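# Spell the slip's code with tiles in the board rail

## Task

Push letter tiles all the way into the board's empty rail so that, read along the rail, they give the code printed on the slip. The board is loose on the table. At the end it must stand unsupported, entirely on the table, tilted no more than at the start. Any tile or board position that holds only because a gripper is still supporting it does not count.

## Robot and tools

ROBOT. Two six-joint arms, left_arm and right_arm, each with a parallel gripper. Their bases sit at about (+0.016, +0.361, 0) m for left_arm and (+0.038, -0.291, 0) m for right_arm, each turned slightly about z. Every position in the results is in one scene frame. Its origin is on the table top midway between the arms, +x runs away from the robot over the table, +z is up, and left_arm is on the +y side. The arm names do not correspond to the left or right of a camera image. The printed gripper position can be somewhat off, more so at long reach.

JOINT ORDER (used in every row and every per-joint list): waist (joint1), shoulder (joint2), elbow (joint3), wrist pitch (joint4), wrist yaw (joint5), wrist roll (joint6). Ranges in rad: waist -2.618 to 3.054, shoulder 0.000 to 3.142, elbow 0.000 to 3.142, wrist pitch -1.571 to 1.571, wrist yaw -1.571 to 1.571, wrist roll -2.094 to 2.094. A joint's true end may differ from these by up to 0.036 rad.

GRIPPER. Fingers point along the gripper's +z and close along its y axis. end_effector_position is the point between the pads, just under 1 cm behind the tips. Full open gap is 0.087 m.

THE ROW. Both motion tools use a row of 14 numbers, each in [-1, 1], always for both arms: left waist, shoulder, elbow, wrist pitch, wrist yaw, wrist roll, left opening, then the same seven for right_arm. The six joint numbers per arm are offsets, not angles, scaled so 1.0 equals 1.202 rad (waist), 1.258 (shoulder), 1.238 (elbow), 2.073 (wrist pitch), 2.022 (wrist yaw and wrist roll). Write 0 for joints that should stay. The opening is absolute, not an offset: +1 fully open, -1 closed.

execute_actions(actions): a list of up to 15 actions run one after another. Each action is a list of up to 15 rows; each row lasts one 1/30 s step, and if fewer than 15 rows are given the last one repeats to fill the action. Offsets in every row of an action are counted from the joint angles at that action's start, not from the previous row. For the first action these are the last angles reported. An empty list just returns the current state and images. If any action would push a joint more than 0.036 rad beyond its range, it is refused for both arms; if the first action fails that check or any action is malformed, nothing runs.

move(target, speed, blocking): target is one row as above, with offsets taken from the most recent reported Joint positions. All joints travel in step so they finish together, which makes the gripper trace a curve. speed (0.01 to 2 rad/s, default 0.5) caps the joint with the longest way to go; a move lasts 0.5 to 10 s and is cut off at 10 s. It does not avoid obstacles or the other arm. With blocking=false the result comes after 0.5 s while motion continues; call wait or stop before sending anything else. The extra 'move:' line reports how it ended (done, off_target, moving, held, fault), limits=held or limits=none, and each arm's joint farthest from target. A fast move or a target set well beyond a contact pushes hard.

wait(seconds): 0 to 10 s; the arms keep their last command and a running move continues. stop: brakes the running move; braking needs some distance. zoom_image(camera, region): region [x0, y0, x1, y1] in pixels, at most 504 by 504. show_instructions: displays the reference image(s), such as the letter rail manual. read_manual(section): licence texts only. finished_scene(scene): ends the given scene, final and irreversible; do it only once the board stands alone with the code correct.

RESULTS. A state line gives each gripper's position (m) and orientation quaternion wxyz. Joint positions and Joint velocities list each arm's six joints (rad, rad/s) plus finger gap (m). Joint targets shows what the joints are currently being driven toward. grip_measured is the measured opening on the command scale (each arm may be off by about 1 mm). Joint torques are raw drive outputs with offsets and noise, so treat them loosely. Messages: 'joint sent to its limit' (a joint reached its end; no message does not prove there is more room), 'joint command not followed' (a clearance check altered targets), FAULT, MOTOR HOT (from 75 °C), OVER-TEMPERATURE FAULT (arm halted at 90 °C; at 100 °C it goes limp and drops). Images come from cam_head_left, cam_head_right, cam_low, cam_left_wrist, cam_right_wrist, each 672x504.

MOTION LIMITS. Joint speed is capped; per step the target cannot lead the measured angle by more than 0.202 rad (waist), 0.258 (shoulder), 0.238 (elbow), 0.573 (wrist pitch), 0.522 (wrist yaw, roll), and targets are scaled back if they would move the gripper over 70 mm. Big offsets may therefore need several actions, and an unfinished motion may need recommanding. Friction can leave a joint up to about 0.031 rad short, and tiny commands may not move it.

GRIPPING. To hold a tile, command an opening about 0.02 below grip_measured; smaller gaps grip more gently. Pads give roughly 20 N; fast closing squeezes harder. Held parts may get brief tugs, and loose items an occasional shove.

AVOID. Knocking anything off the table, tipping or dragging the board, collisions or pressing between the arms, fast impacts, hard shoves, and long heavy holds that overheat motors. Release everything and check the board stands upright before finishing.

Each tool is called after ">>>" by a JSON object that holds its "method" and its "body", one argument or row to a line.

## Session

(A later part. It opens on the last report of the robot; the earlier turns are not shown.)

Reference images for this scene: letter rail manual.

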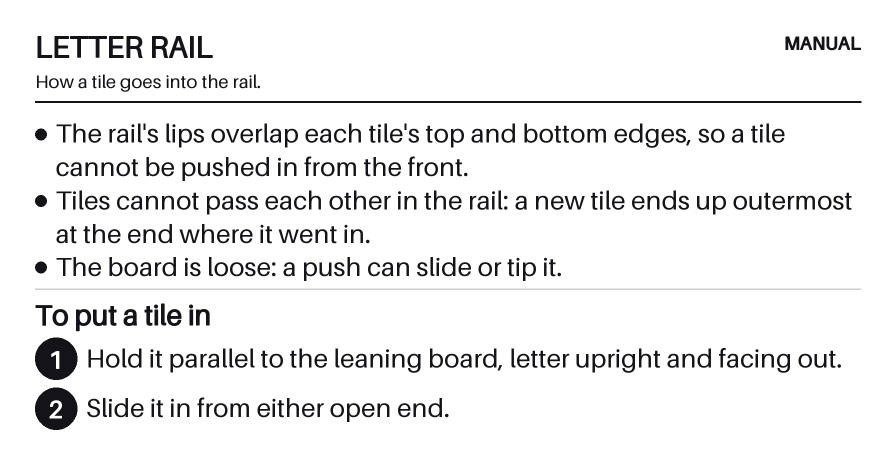

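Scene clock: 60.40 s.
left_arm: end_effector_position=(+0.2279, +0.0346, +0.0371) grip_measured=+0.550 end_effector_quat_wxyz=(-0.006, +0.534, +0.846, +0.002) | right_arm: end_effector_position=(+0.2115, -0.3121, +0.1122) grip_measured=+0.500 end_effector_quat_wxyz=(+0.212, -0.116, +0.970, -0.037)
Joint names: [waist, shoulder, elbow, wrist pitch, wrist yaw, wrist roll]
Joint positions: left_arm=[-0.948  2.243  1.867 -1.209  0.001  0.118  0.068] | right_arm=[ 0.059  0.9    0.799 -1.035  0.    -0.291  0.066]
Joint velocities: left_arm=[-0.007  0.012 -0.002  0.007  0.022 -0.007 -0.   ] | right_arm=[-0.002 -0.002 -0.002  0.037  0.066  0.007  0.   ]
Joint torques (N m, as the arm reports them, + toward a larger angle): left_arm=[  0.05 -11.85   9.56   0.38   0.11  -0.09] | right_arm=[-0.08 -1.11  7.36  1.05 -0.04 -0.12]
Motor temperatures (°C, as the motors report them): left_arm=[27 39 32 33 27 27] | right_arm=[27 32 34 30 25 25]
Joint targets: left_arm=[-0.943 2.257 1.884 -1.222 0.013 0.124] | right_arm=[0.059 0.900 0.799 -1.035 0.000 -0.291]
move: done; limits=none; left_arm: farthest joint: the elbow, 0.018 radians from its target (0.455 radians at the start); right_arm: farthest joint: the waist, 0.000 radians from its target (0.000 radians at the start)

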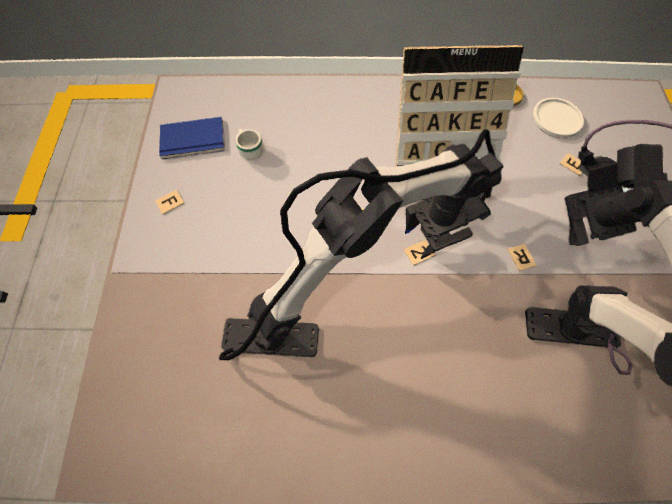

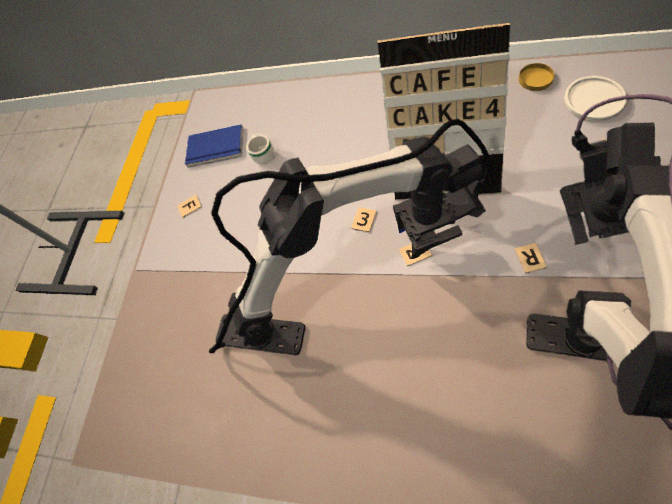

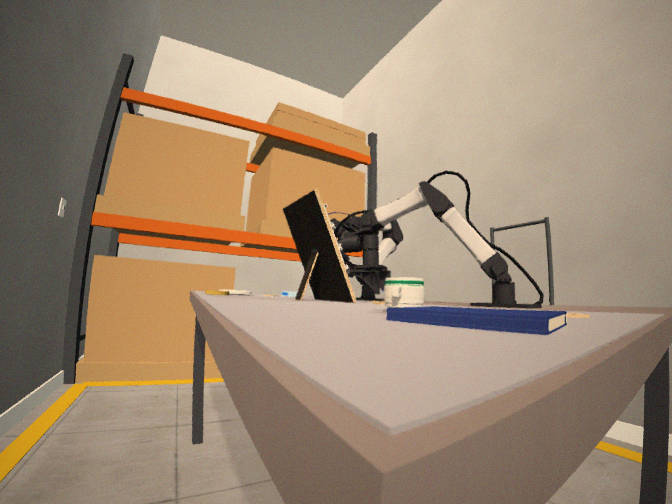

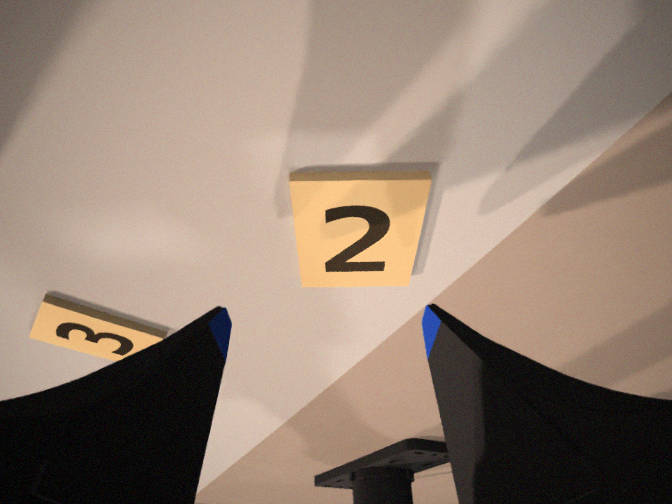

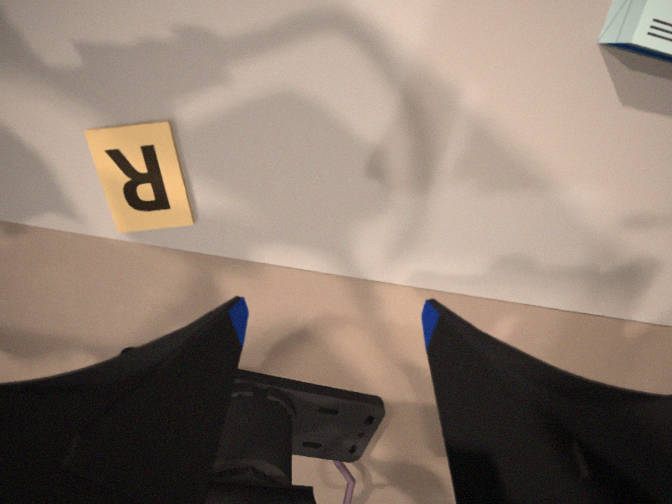

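>>> {"method": "move", "body": {
  "target": [-0.03,0.036,-0.064,0.049,0,-0.017,0.55,0,0,0,0,0,0,0.5],
  "speed": 0.2
}}

Scene clock: 61.63 s.
left_arm: end_effector_position=(+0.2197, +0.0241, +0.0119) grip_measured=+0.550 end_effector_quat_wxyz=(-0.001, +0.534, +0.846, -0.000) | right_arm: end_effector_position=(+0.2115, -0.3121, +0.1122) grip_measured=+0.500 end_effector_quat_wxyz=(+0.212, -0.116, +0.970, -0.037)
Joint names: [waist, shoulder, elbow, wrist pitch, wrist yaw, wrist roll]
Joint positions: left_arm=[-0.976  2.268  1.81  -1.114  0.001  0.09   0.068] | right_arm=[ 0.059  0.9    0.799 -1.035  0.    -0.291  0.066]
Joint velocities: left_arm=[-0.002 -0.002 -0.022  0.007  0.022 -0.037 -0.   ] | right_arm=[-0.012 -0.012  0.002 -0.022 -0.022 -0.022 -0.001]
Joint torques (N m, as the arm reports them, + toward a larger angle): left_arm=[ -0.91 -11.57   5.57   0.59   0.    -0.2 ] | right_arm=[-0.21 -1.27  6.98  1.04 -0.01 -0.07]
Motor temperatures (°C, as the motors report them): left_arm=[27 39 32 33 27 27] | right_arm=[27 31 34 30 25 25]
Joint targets: left_arm=[-0.984 2.288 1.787 -1.107 0.001 0.084] | right_arm=[0.059 0.900 0.799 -1.035 0.000 -0.291]
move: off_target (left_arm); limits=none; left_arm: farthest joint: the elbow, 0.023 radians from its target (0.079 radians at the start); right_arm: farthest joint: the waist, 0.000 radians from its target (0.000 radians at the start)

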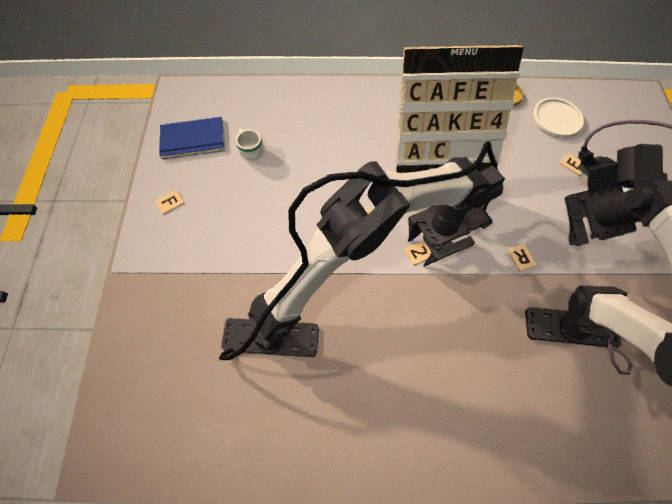

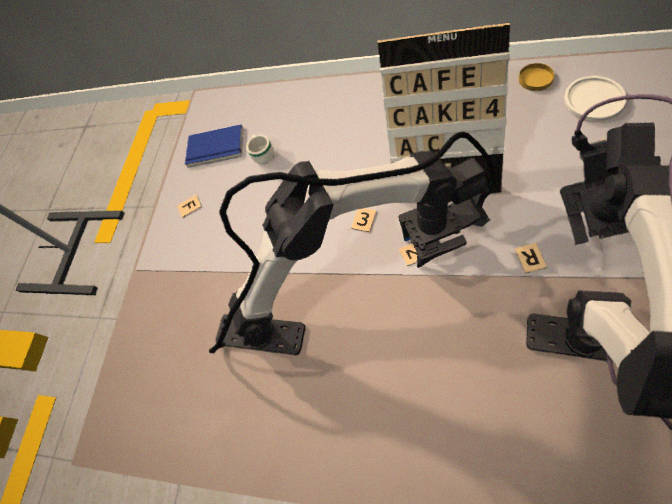

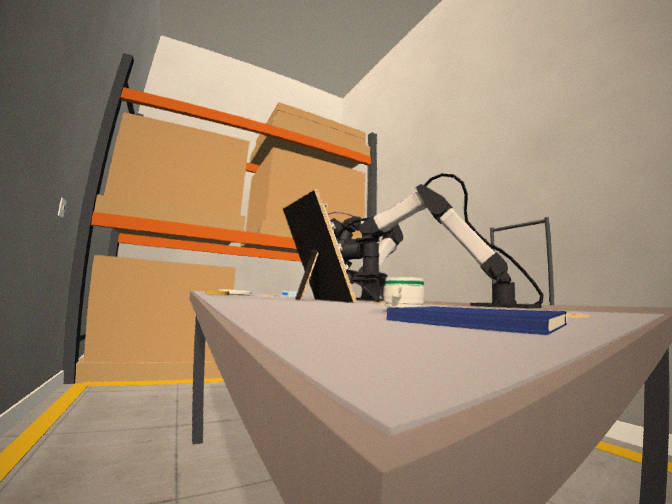

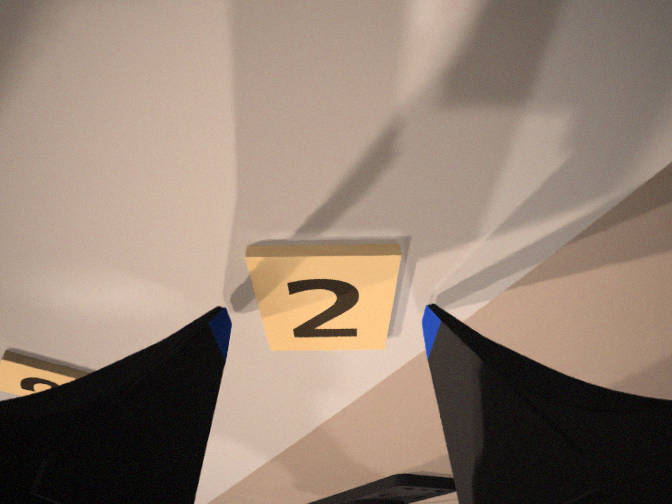

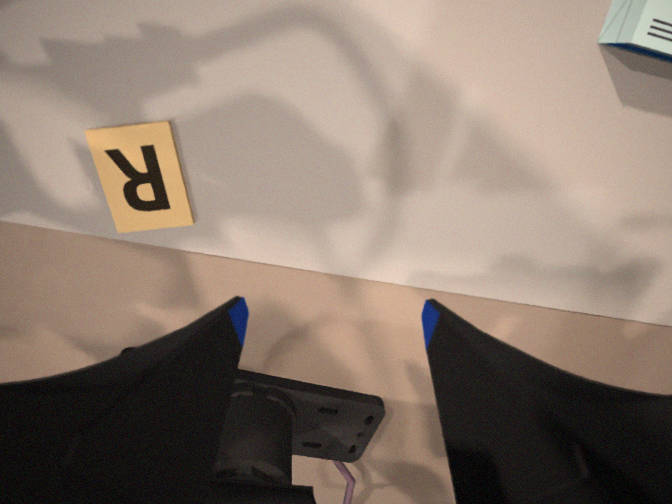

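>>> {"method": "execute_actions", "body": {
  "actions": [
    [[0,0.019,0,0.008,0,0,0.3,0,0,0,0,0,0,0.5]]
  ]
}}

Scene clock: 62.20 s.
left_arm: end_effector_position=(+0.2209, +0.0221, +0.0115) grip_measured=+0.300 end_effector_quat_wxyz=(+0.003, +0.534, +0.846, -0.002) | right_arm: end_effector_position=(+0.2115, -0.3121, +0.1122) grip_measured=+0.500 end_effector_quat_wxyz=(+0.212, -0.116, +0.970, -0.037)
Joint names: [waist, shoulder, elbow, wrist pitch, wrist yaw, wrist roll]
Joint positions: left_arm=[-0.976  2.268  1.81  -1.105  0.001  0.09   0.057] | right_arm=[ 0.059  0.9    0.799 -1.035  0.    -0.291  0.066]
Joint velocities: left_arm=[ 0.002 -0.002  0.002 -0.125 -0.037  0.037 -0.001] | right_arm=[-0.002 -0.007 -0.007 -0.022 -0.007 -0.007 -0.   ]
Joint torques (N m, as the arm reports them, + toward a larger angle): left_arm=[ -0.32 -11.22   7.81   0.6    0.01  -0.14] | right_arm=[-0.04 -1.14  7.33  1.07 -0.01 -0.07]
Motor temperatures (°C, as the motors report them): left_arm=[27 39 32 33 27 27] | right_arm=[27 31 35 30 25 25]
Joint targets: left_arm=[-0.976 2.292 1.810 -1.098 0.001 0.090] | right_arm=[0.059 0.900 0.799 -1.035 0.000 -0.291]

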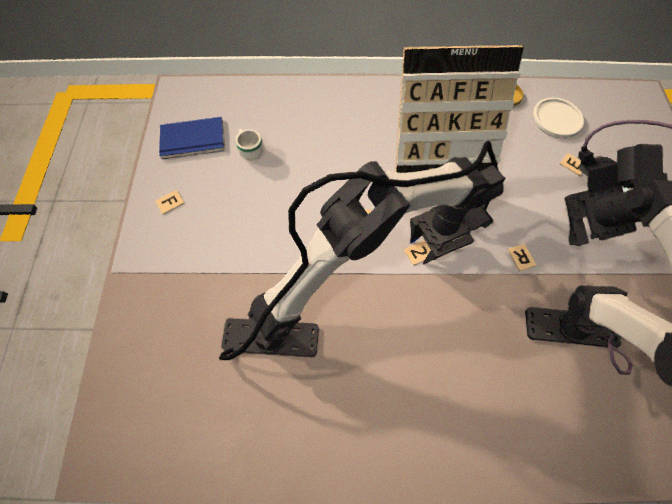

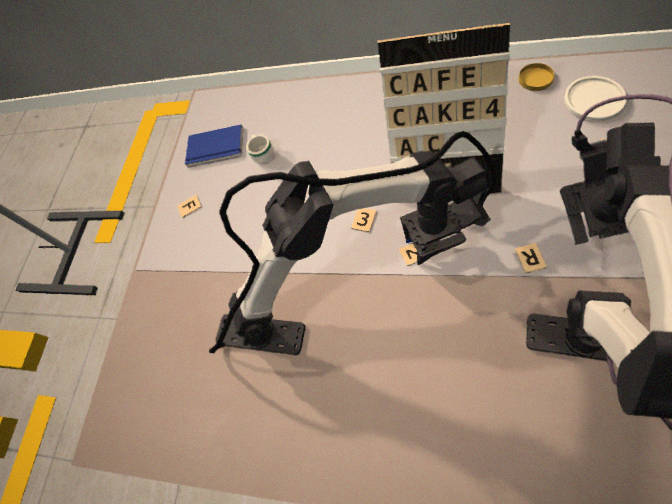

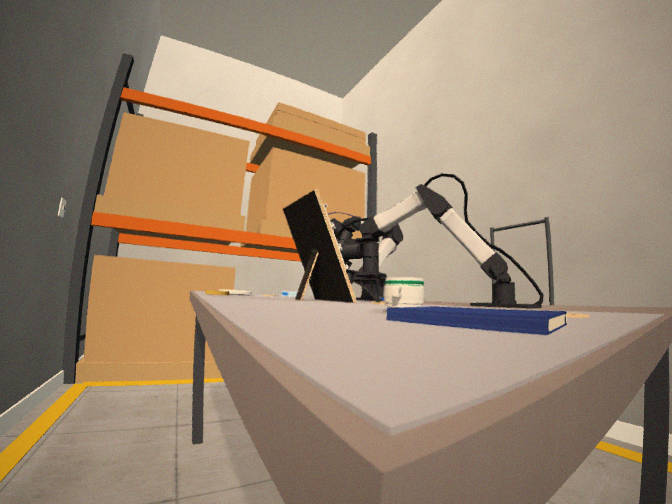

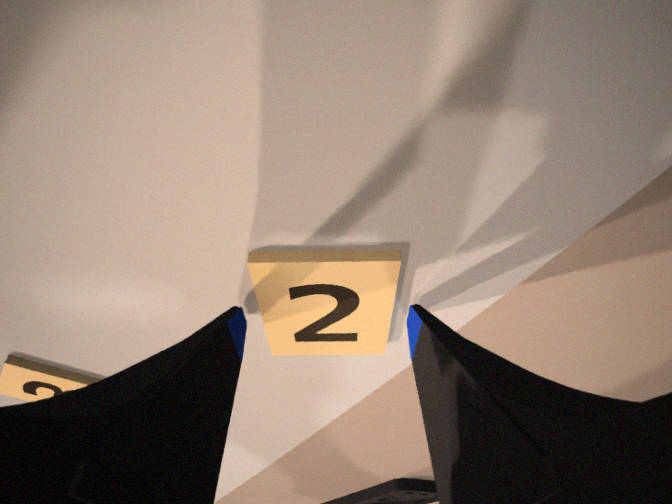

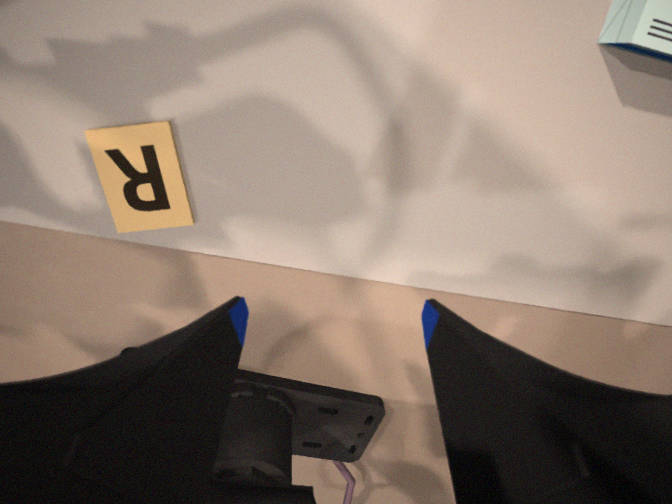

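>>> {"method": "execute_actions", "body": {
  "actions": [
    [[0,0,0,0,0,0,0.24,0,0,0,0,0,0,0.5],[0,0,0,0,0,0,0.18,0,0,0,0,0,0,0.5],[0,0,0,0,0,0,0.13,0,0,0,0,0,0,0.5],[0,0,0,0,0,0,0.09,0,0,0,0,0,0,0.5],[0,0,0,0,0,0,0.05,0,0,0,0,0,0,0.5],[0,0,0,0,0,0,0.02,0,0,0,0,0,0,0.5],[0,0,0,0,0,0,0,0,0,0,0,0,0,0.5],[0,0,0,0,0,0,-0.03,0,0,0,0,0,0,0.5],[0,0,0,0,0,0,-0.06,0,0,0,0,0,0,0.5],[0,0,0,0,0,0,-0.09,0,0,0,0,0,0,0.5],[0,0,0,0,0,0,-0.12,0,0,0,0,0,0,0.5]]
  ]
}}

>>> {"method": "move", "body": {
  "target": [0.25,-0.75,-0.7,0.27,-0.3,-0.2,-0.12,0,0,0,0,0,0,0.5],
  "speed": 1.0
}}

Scene clock: 63.03 s.
left_arm: end_effector_position=(+0.2209, +0.0221, +0.0115) grip_measured=-0.029 end_effector_quat_wxyz=(+0.003, +0.534, +0.846, -0.002) | right_arm: end_effector_position=(+0.2115, -0.3121, +0.1122) grip_measured=+0.500 end_effector_quat_wxyz=(+0.212, -0.116, +0.970, -0.037)
Joint names: [waist, shoulder, elbow, wrist pitch, wrist yaw, wrist roll]
Joint positions: left_arm=[-0.976  2.268  1.81  -1.105  0.001  0.09   0.042] | right_arm=[ 0.059  0.9    0.799 -1.035  0.    -0.291  0.066]
Joint velocities: left_arm=[ 0.007 -0.012 -0.002 -0.022 -0.022  0.066 -0.   ] | right_arm=[-0.012 -0.007 -0.007 -0.066 -0.066  0.022  0.   ]
Joint torques (N m, as the arm reports them, + toward a larger angle): left_arm=[ -0.34 -13.16   7.82   0.53   0.01  -0.14] | right_arm=[-0.08 -1.37  7.52  1.05 -0.03 -0.1 ]
Motor temperatures (°C, as the motors report them): left_arm=[27 39 32 33 27 27] | right_arm=[27 31 35 30 25 25]
Joint targets: left_arm=[-0.976 2.268 1.810 -1.105 0.001 0.090] | right_arm=[0.059 0.900 0.799 -1.035 0.000 -0.291]

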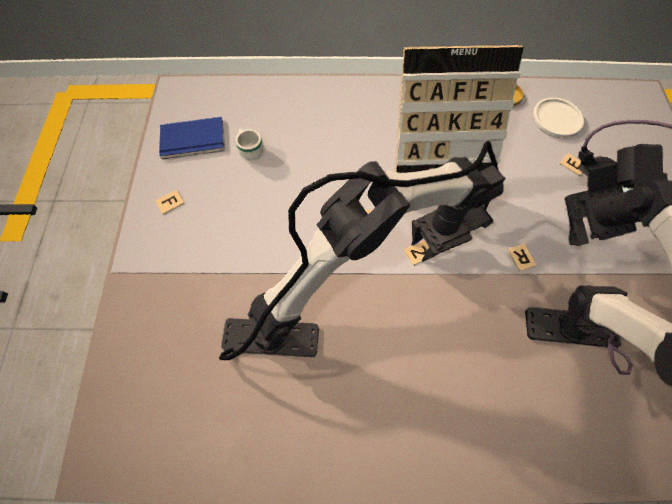

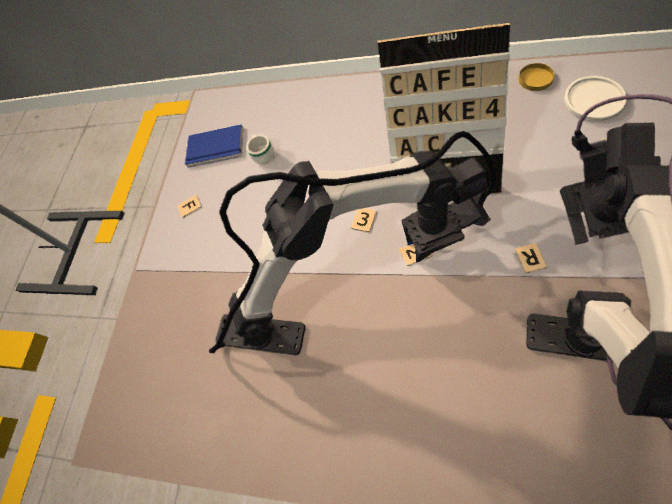

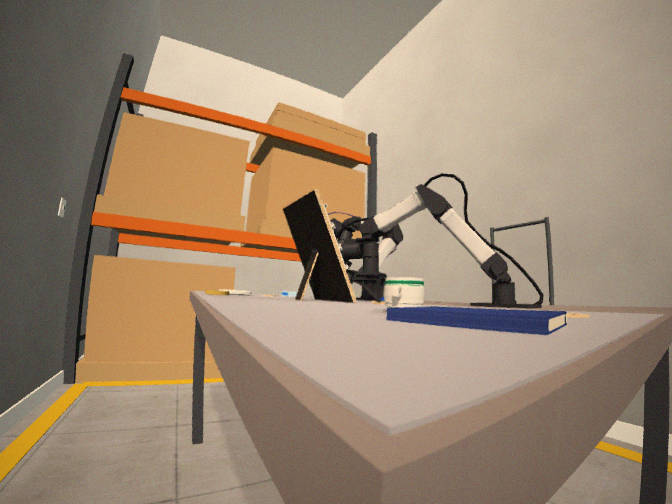

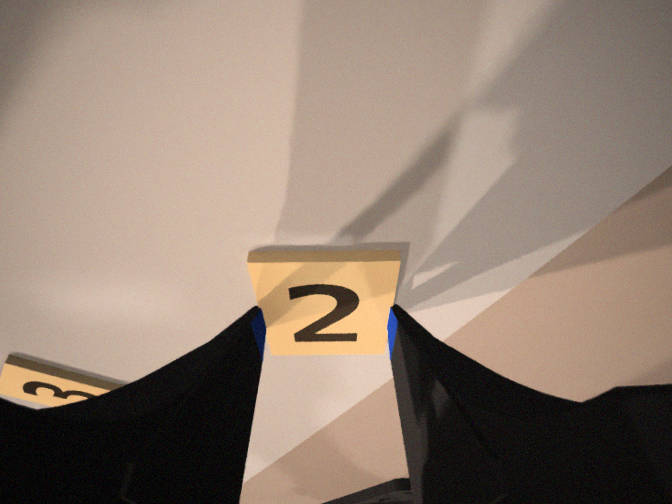

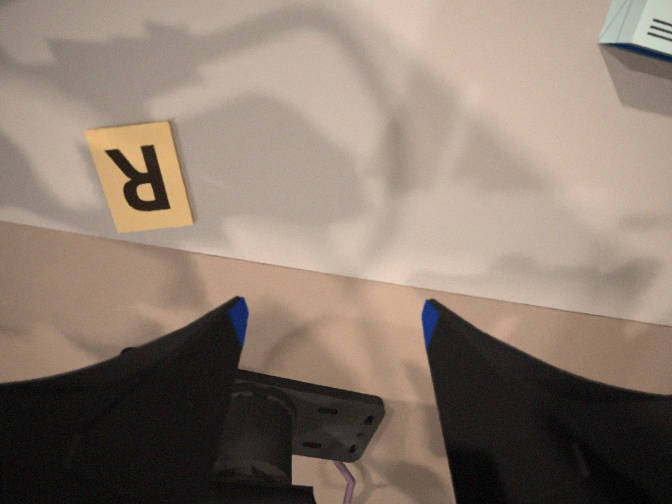

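Scene clock: 64.87 s.
left_arm: end_effector_position=(+0.3080, +0.2120, +0.1360) grip_measured=-0.029 end_effector_quat_wxyz=(+0.407, +0.102, +0.904, +0.084) | right_arm: end_effector_position=(+0.2115, -0.3121, +0.1122) grip_measured=+0.500 end_effector_quat_wxyz=(+0.212, -0.116, +0.970, -0.037)
Joint names: [waist, shoulder, elbow, wrist pitch, wrist yaw, wrist roll]
Joint positions: left_arm=[-0.684  1.334  0.971 -0.547 -0.595 -0.309  0.042] | right_arm=[ 0.059  0.9    0.799 -1.035  0.    -0.291  0.066]
Joint velocities: left_arm=[ 0.007  0.002  0.002 -0.022 -0.022  0.022  0.   ] | right_arm=[-0.012 -0.007 -0.017 -0.081 -0.007 -0.007 -0.   ]
Joint torques (N m, as the arm reports them, + toward a larger angle): left_arm=[ 0.29 -6.12  6.55  1.7  -0.38 -0.22] | right_arm=[-0.09 -1.18  7.36  1.02 -0.03 -0.08]
Motor temperatures (°C, as the motors report them): left_arm=[27 40 32 33 27 27] | right_arm=[27 31 35 30 25 25]
Joint targets: left_arm=[-0.676 1.325 0.944 -0.545 -0.605 -0.315] | right_arm=[0.059 0.900 0.799 -1.035 0.000 -0.291]
move: off_target (left_arm); limits=none; left_arm: farthest joint: the elbow, 0.027 radians from its target (0.867 radians at the start); right_arm: farthest joint: the waist, 0.000 radians from its target (0.000 radians at the start)

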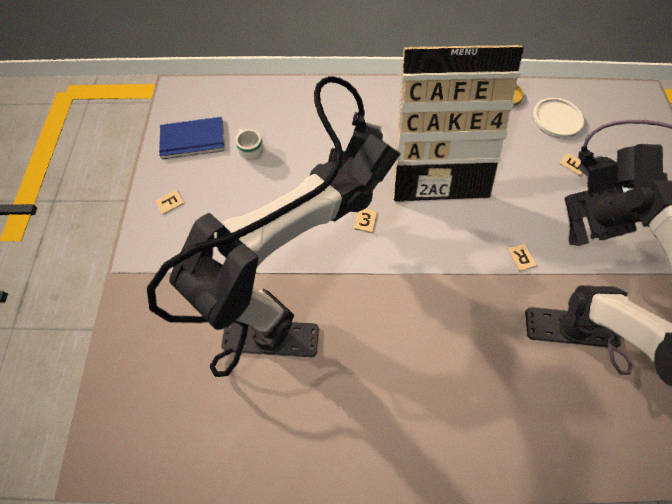

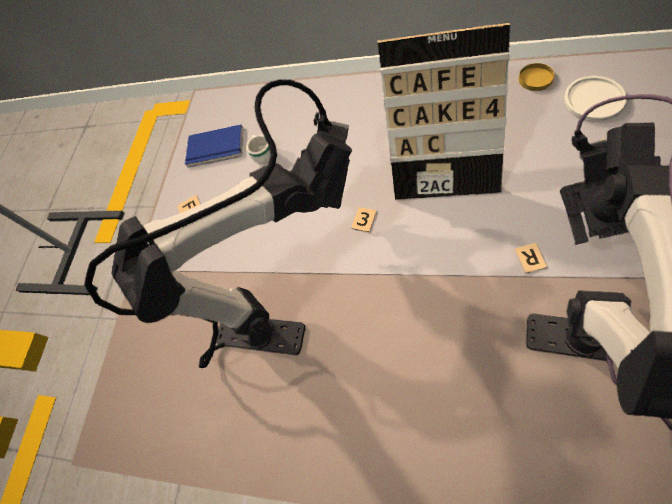

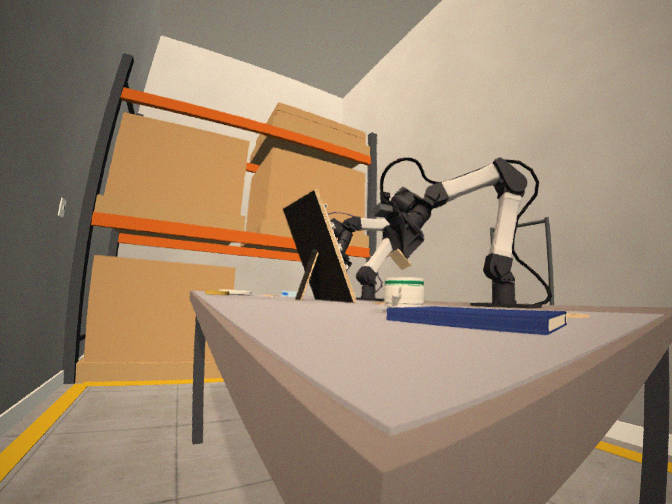

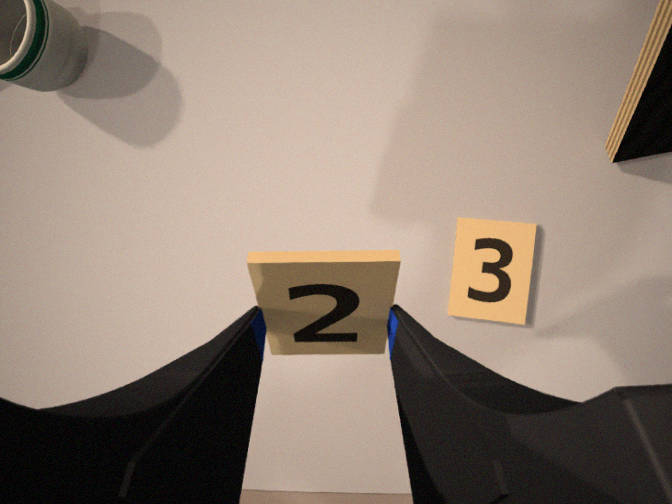

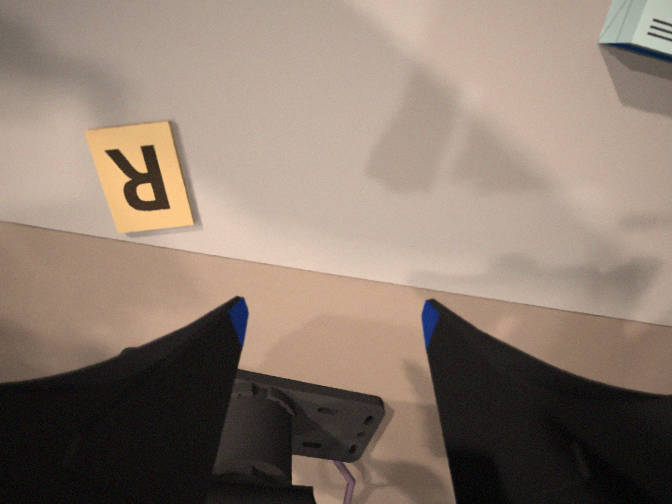

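>>> {"method": "move", "body": {
  "target": [-0.073,0.334,0.179,0.238,-0.102,-0.075,-0.12,0,0,0,0,0,0,0.5],
  "speed": 0.45
}}

>>> {"method": "zoom_image", "body": {
  "camera": "cam_low",
  "region": [325,235,370,275]
}}

Scene clock: 66.80 s.
left_arm: end_effector_position=(+0.4058, +0.1059, +0.1417) grip_measured=-0.029 end_effector_quat_wxyz=(+0.544, -0.024, +0.839, +0.022) | right_arm: end_effector_position=(+0.2115, -0.3121, +0.1122) grip_measured=+0.500 end_effector_quat_wxyz=(+0.212, -0.116, +0.970, -0.037)
Joint names: [waist, shoulder, elbow, wrist pitch, wrist yaw, wrist roll]
Joint positions: left_arm=[-0.763  1.736  1.173 -0.055 -0.791 -0.455  0.042] | right_arm=[ 0.059  0.9    0.799 -1.035  0.    -0.291  0.066]
Joint velocities: left_arm=[-0.002 -0.012  0.017 -0.022 -0.022 -0.022 -0.   ] | right_arm=[-0.017 -0.002  0.002 -0.022  0.007  0.007 -0.001]
Joint torques (N m, as the arm reports them, + toward a larger angle): left_arm=[-0.99 -7.89 11.01  1.92 -0.38 -0.21] | right_arm=[-0.29 -1.43  7.28  1.02  0.02 -0.09]
Motor temperatures (°C, as the motors report them): left_arm=[27 39 32 33 27 27] | right_arm=[27 31 35 30 25 25]
Joint targets: left_arm=[-0.772 1.754 1.192 -0.054 -0.801 -0.461] | right_arm=[0.059 0.900 0.799 -1.035 0.000 -0.291]
move: done; limits=none; left_arm: farthest joint: the shoulder, 0.019 radians from its target (0.420 radians at the start); right_arm: farthest joint: the waist, 0.000 radians from its target (0.000 radians at the start)

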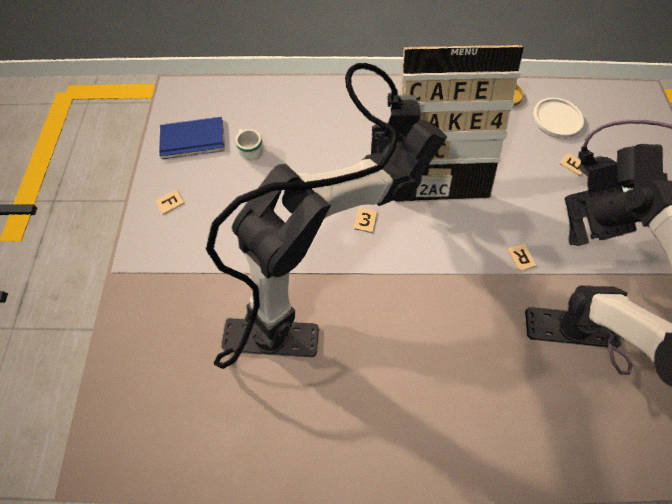

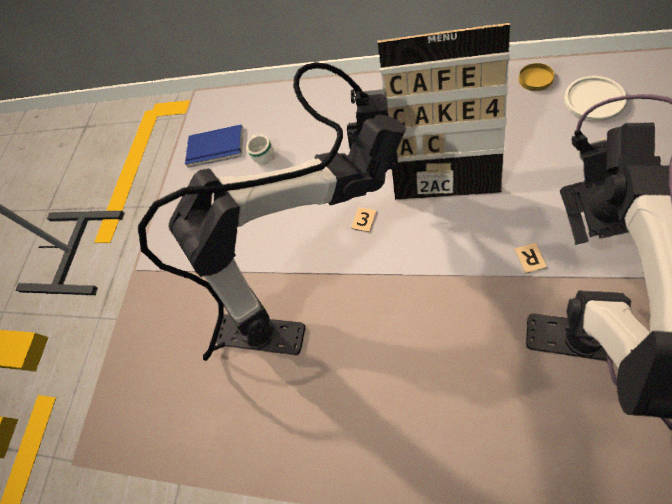

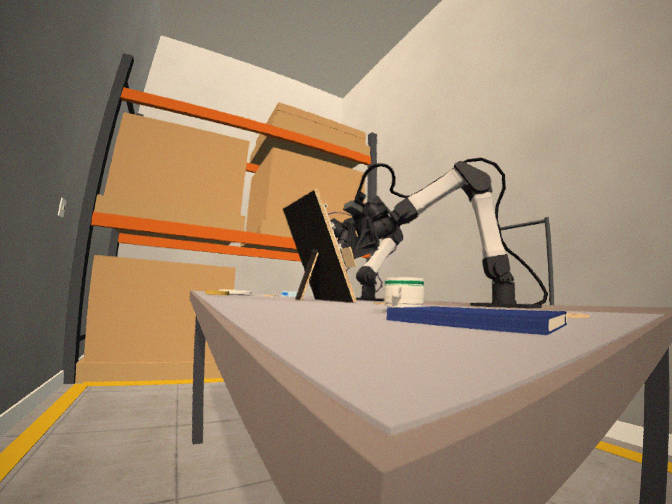

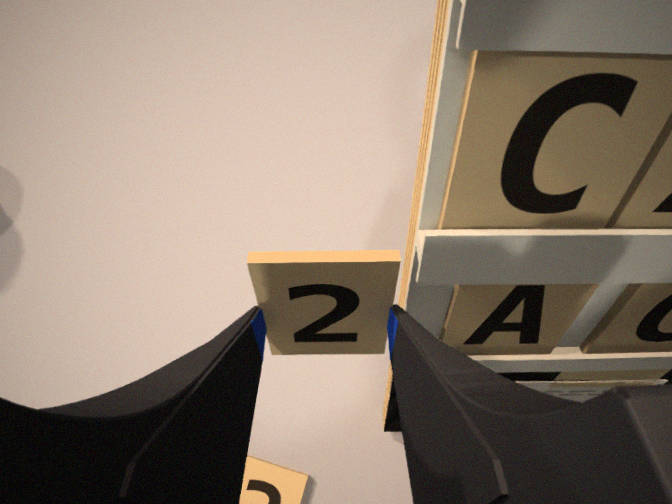

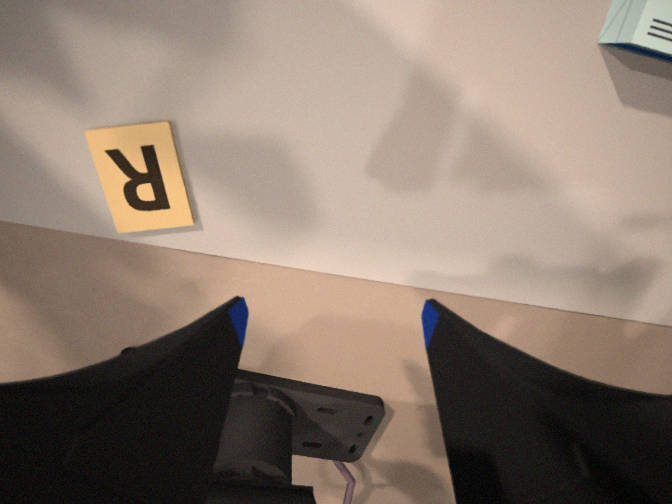

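Region (325, 235, 370, 275) of cam_low's 672x504 image, scaled by 11.200, with more detail than that image has.

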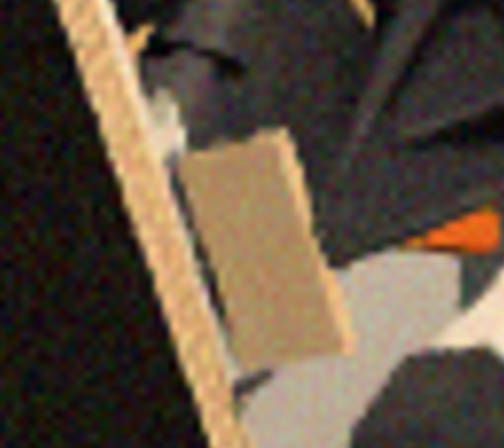

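Slightly deep; use some waist to pull back while entering.

>>> {"method": "move", "body": {
  "target": [-0.011,0,0,0.007,0.022,0,-0.12,0,0,0,0,0,0,0.5],
  "speed": 0.08
}}

Scene clock: 67.80 s.
left_arm: end_effector_position=(+0.4060, +0.1005, +0.1418) grip_measured=-0.029 end_effector_quat_wxyz=(+0.543, -0.020, +0.840, +0.009) | right_arm: end_effector_position=(+0.2115, -0.3121, +0.1122) grip_measured=+0.500 end_effector_quat_wxyz=(+0.212, -0.116, +0.970, -0.037)
Joint names: [waist, shoulder, elbow, wrist pitch, wrist yaw, wrist roll]
Joint positions: left_arm=[-0.763  1.736  1.173 -0.044 -0.765 -0.455  0.042] | right_arm=[ 0.059  0.9    0.799 -1.035  0.    -0.291  0.066]
Joint velocities: left_arm=[ 0.002  0.002  0.002  0.051 -0.037 -0.007 -0.   ] | right_arm=[ 0.007 -0.012 -0.002  0.081  0.022 -0.095  0.   ]
Joint torques (N m, as the arm reports them, + toward a larger angle): left_arm=[-1.32 -9.43  9.16  1.97 -0.06 -0.14] | right_arm=[-0.07 -0.9   7.32  1.06 -0.01 -0.11]
Motor temperatures (°C, as the motors report them): left_arm=[27 39 32 33 27 27] | right_arm=[27 31 35 30 25 25]
Joint targets: left_arm=[-0.776 1.736 1.173 -0.041 -0.746 -0.455] | right_arm=[0.059 0.900 0.799 -1.035 0.000 -0.291]
move: done; limits=none; left_arm: farthest joint: the wrist yaw, 0.019 radians from its target (0.044 radians at the start); right_arm: farthest joint: the waist, 0.000 radians from its target (0.000 radians at the start)

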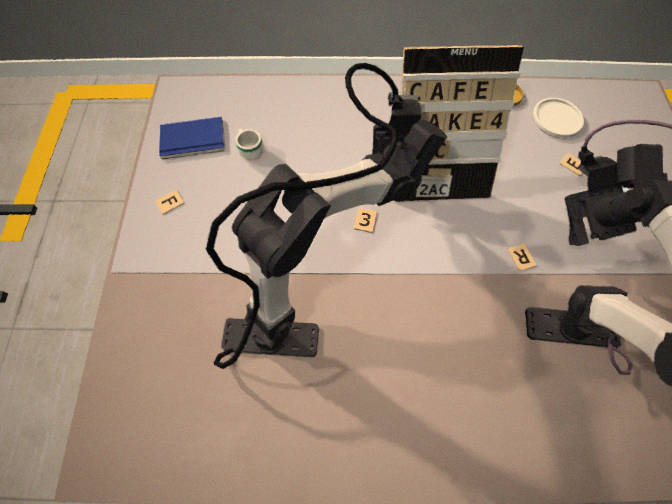

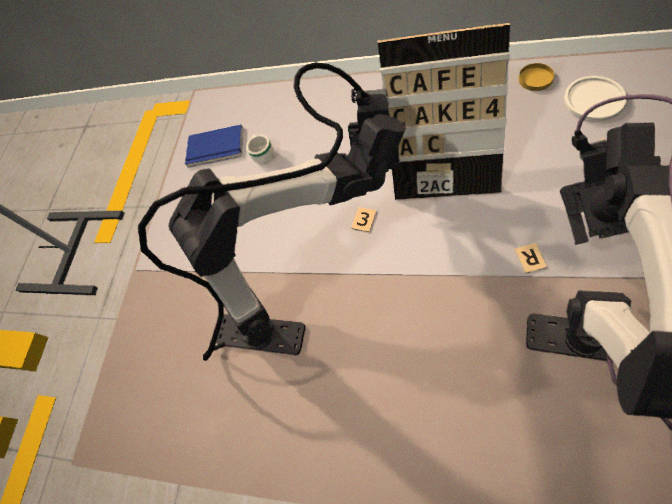

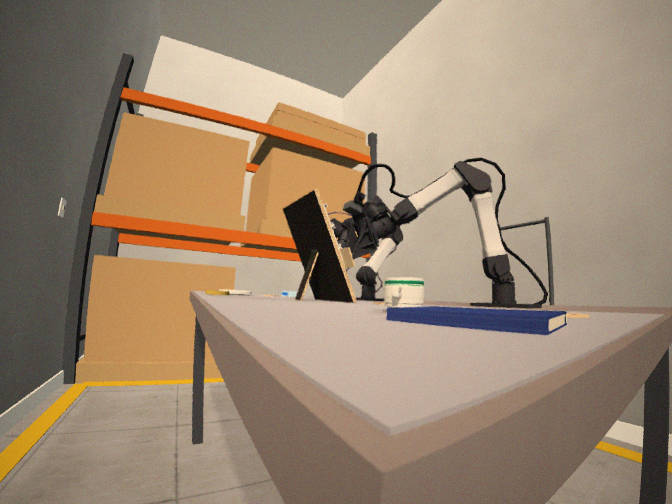

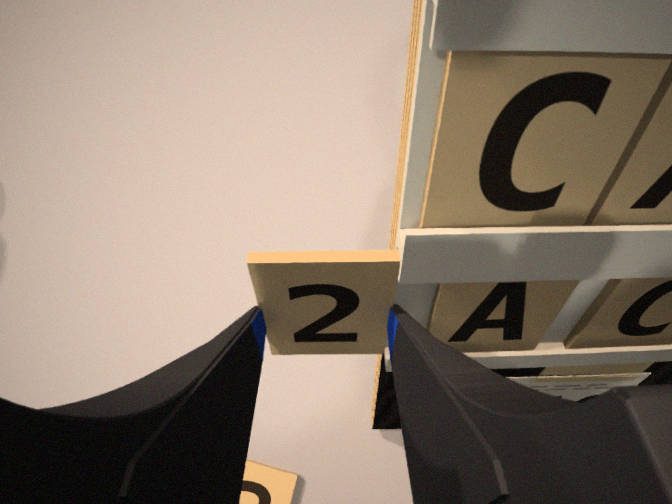

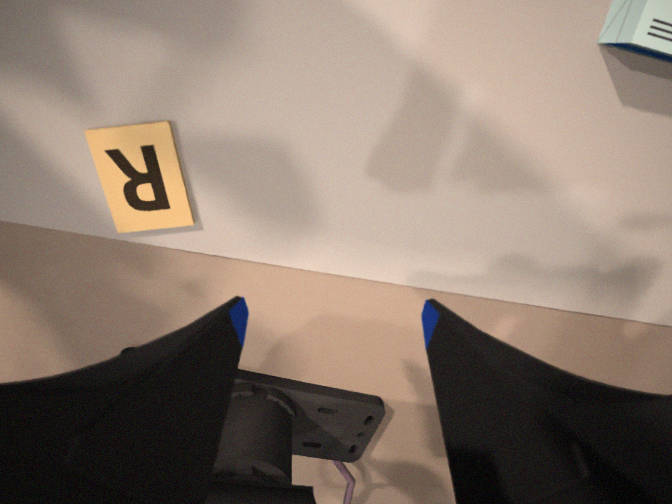

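Blocked; back off yaw, then step waist.

>>> {"method": "execute_actions", "body": {
  "actions": [
    [[0,0,0,0,-0.013,0,-0.12,0,0,0,0,0,0,0.5],[0,0,0,0,-0.013,0,-0.12,0,0,0,0,0,0,0.5],[0,0,0,0,-0.013,0,-0.12,0,0,0,0,0,0,0.5],[0,0,0,0,-0.013,0,-0.12,0,0,0,0,0,0,0.5],[-0.013,0,0,0,-0.013,0,-0.12,0,0,0,0,0,0,0.5]],
    [[0,0,0,0,0.006,0,-0.12,0,0,0,0,0,0,0.5],[0,0,0,0,0.009,0,-0.12,0,0,0,0,0,0,0.5],[0,0,0,0,0.012,0,-0.12,0,0,0,0,0,0,0.5],[0,0,0,0,0.015,0,-0.12,0,0,0,0,0,0,0.5],[0,0,0,0,0.018,0,-0.12,0,0,0,0,0,0,0.5]]
  ]
}}

Scene clock: 68.93 s.
left_arm: end_effector_position=(+0.4043, +0.0973, +0.1416) grip_measured=-0.029 end_effector_quat_wxyz=(+0.542, -0.016, +0.840, +0.005) | right_arm: end_effector_position=(+0.2115, -0.3121, +0.1122) grip_measured=+0.500 end_effector_quat_wxyz=(+0.212, -0.116, +0.970, -0.037)
Joint names: [waist, shoulder, elbow, wrist pitch, wrist yaw, wrist roll]
Joint positions: left_arm=[-0.769  1.736  1.173 -0.043 -0.761 -0.455  0.042] | right_arm=[ 0.059  0.9    0.799 -1.035  0.    -0.291  0.066]
Joint velocities: left_arm=[-0.012  0.022 -0.007 -0.007 -0.037  0.051  0.001] | right_arm=[ 0.007 -0.012 -0.017  0.037 -0.037 -0.051  0.001]
Joint torques (N m, as the arm reports them, + toward a larger angle): left_arm=[-0.33 -9.42  9.16  1.93 -0.1  -0.15] | right_arm=[ 0.06 -1.14  7.26  1.1   0.03 -0.11]
Motor temperatures (°C, as the motors report them): left_arm=[27 39 32 34 27 27] | right_arm=[27 31 35 31 25 25]
Joint targets: left_arm=[-0.769 1.736 1.173 -0.044 -0.745 -0.455] | right_arm=[0.059 0.900 0.799 -1.035 0.000 -0.291]

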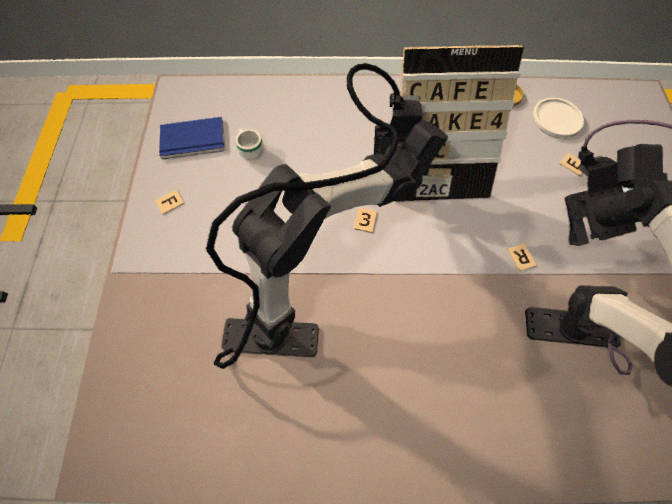

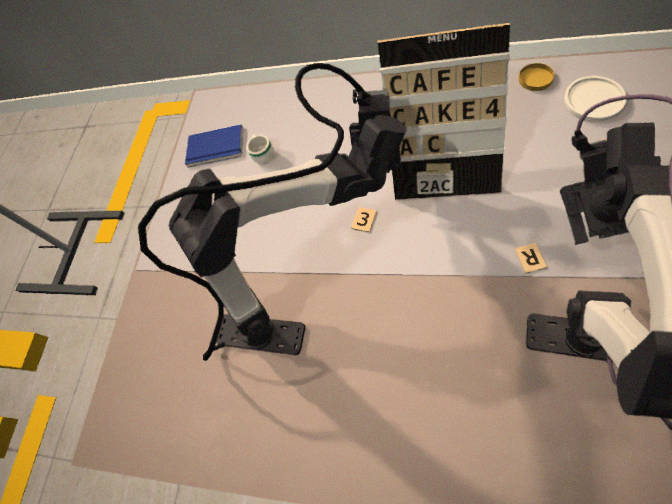

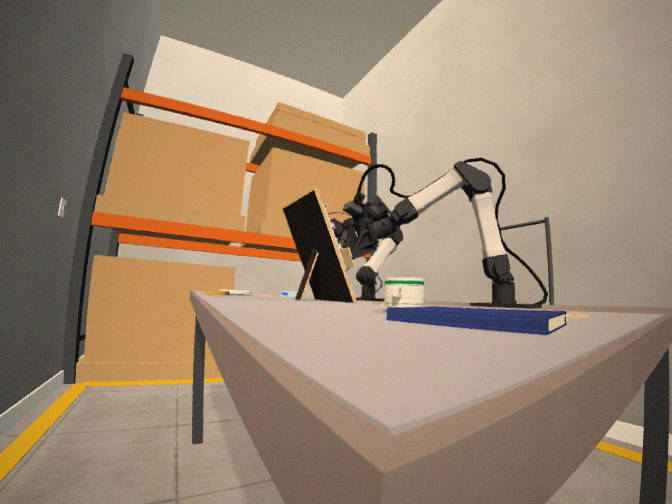

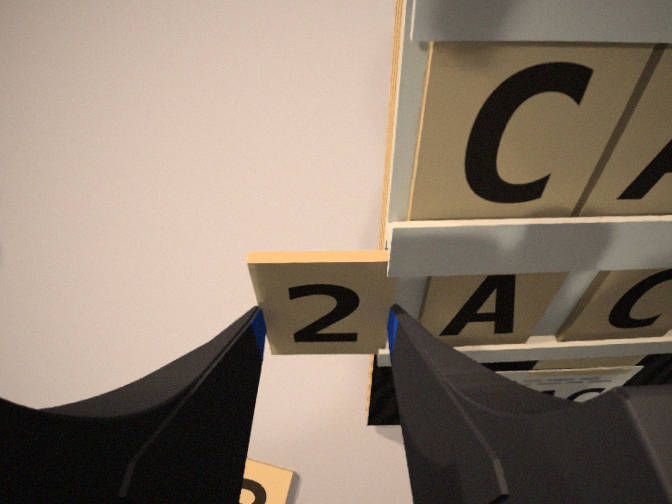

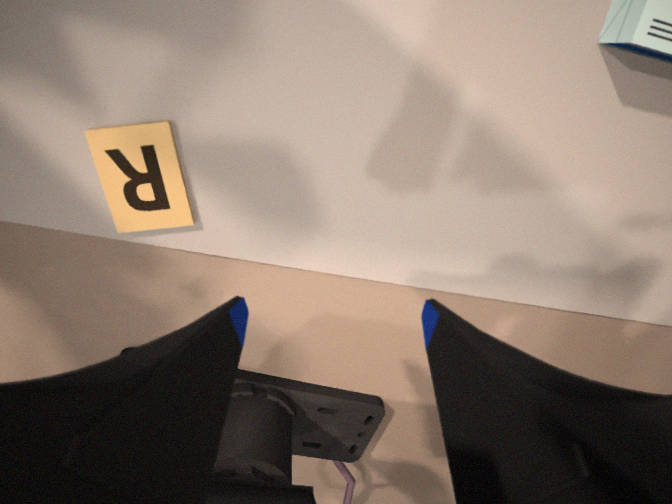

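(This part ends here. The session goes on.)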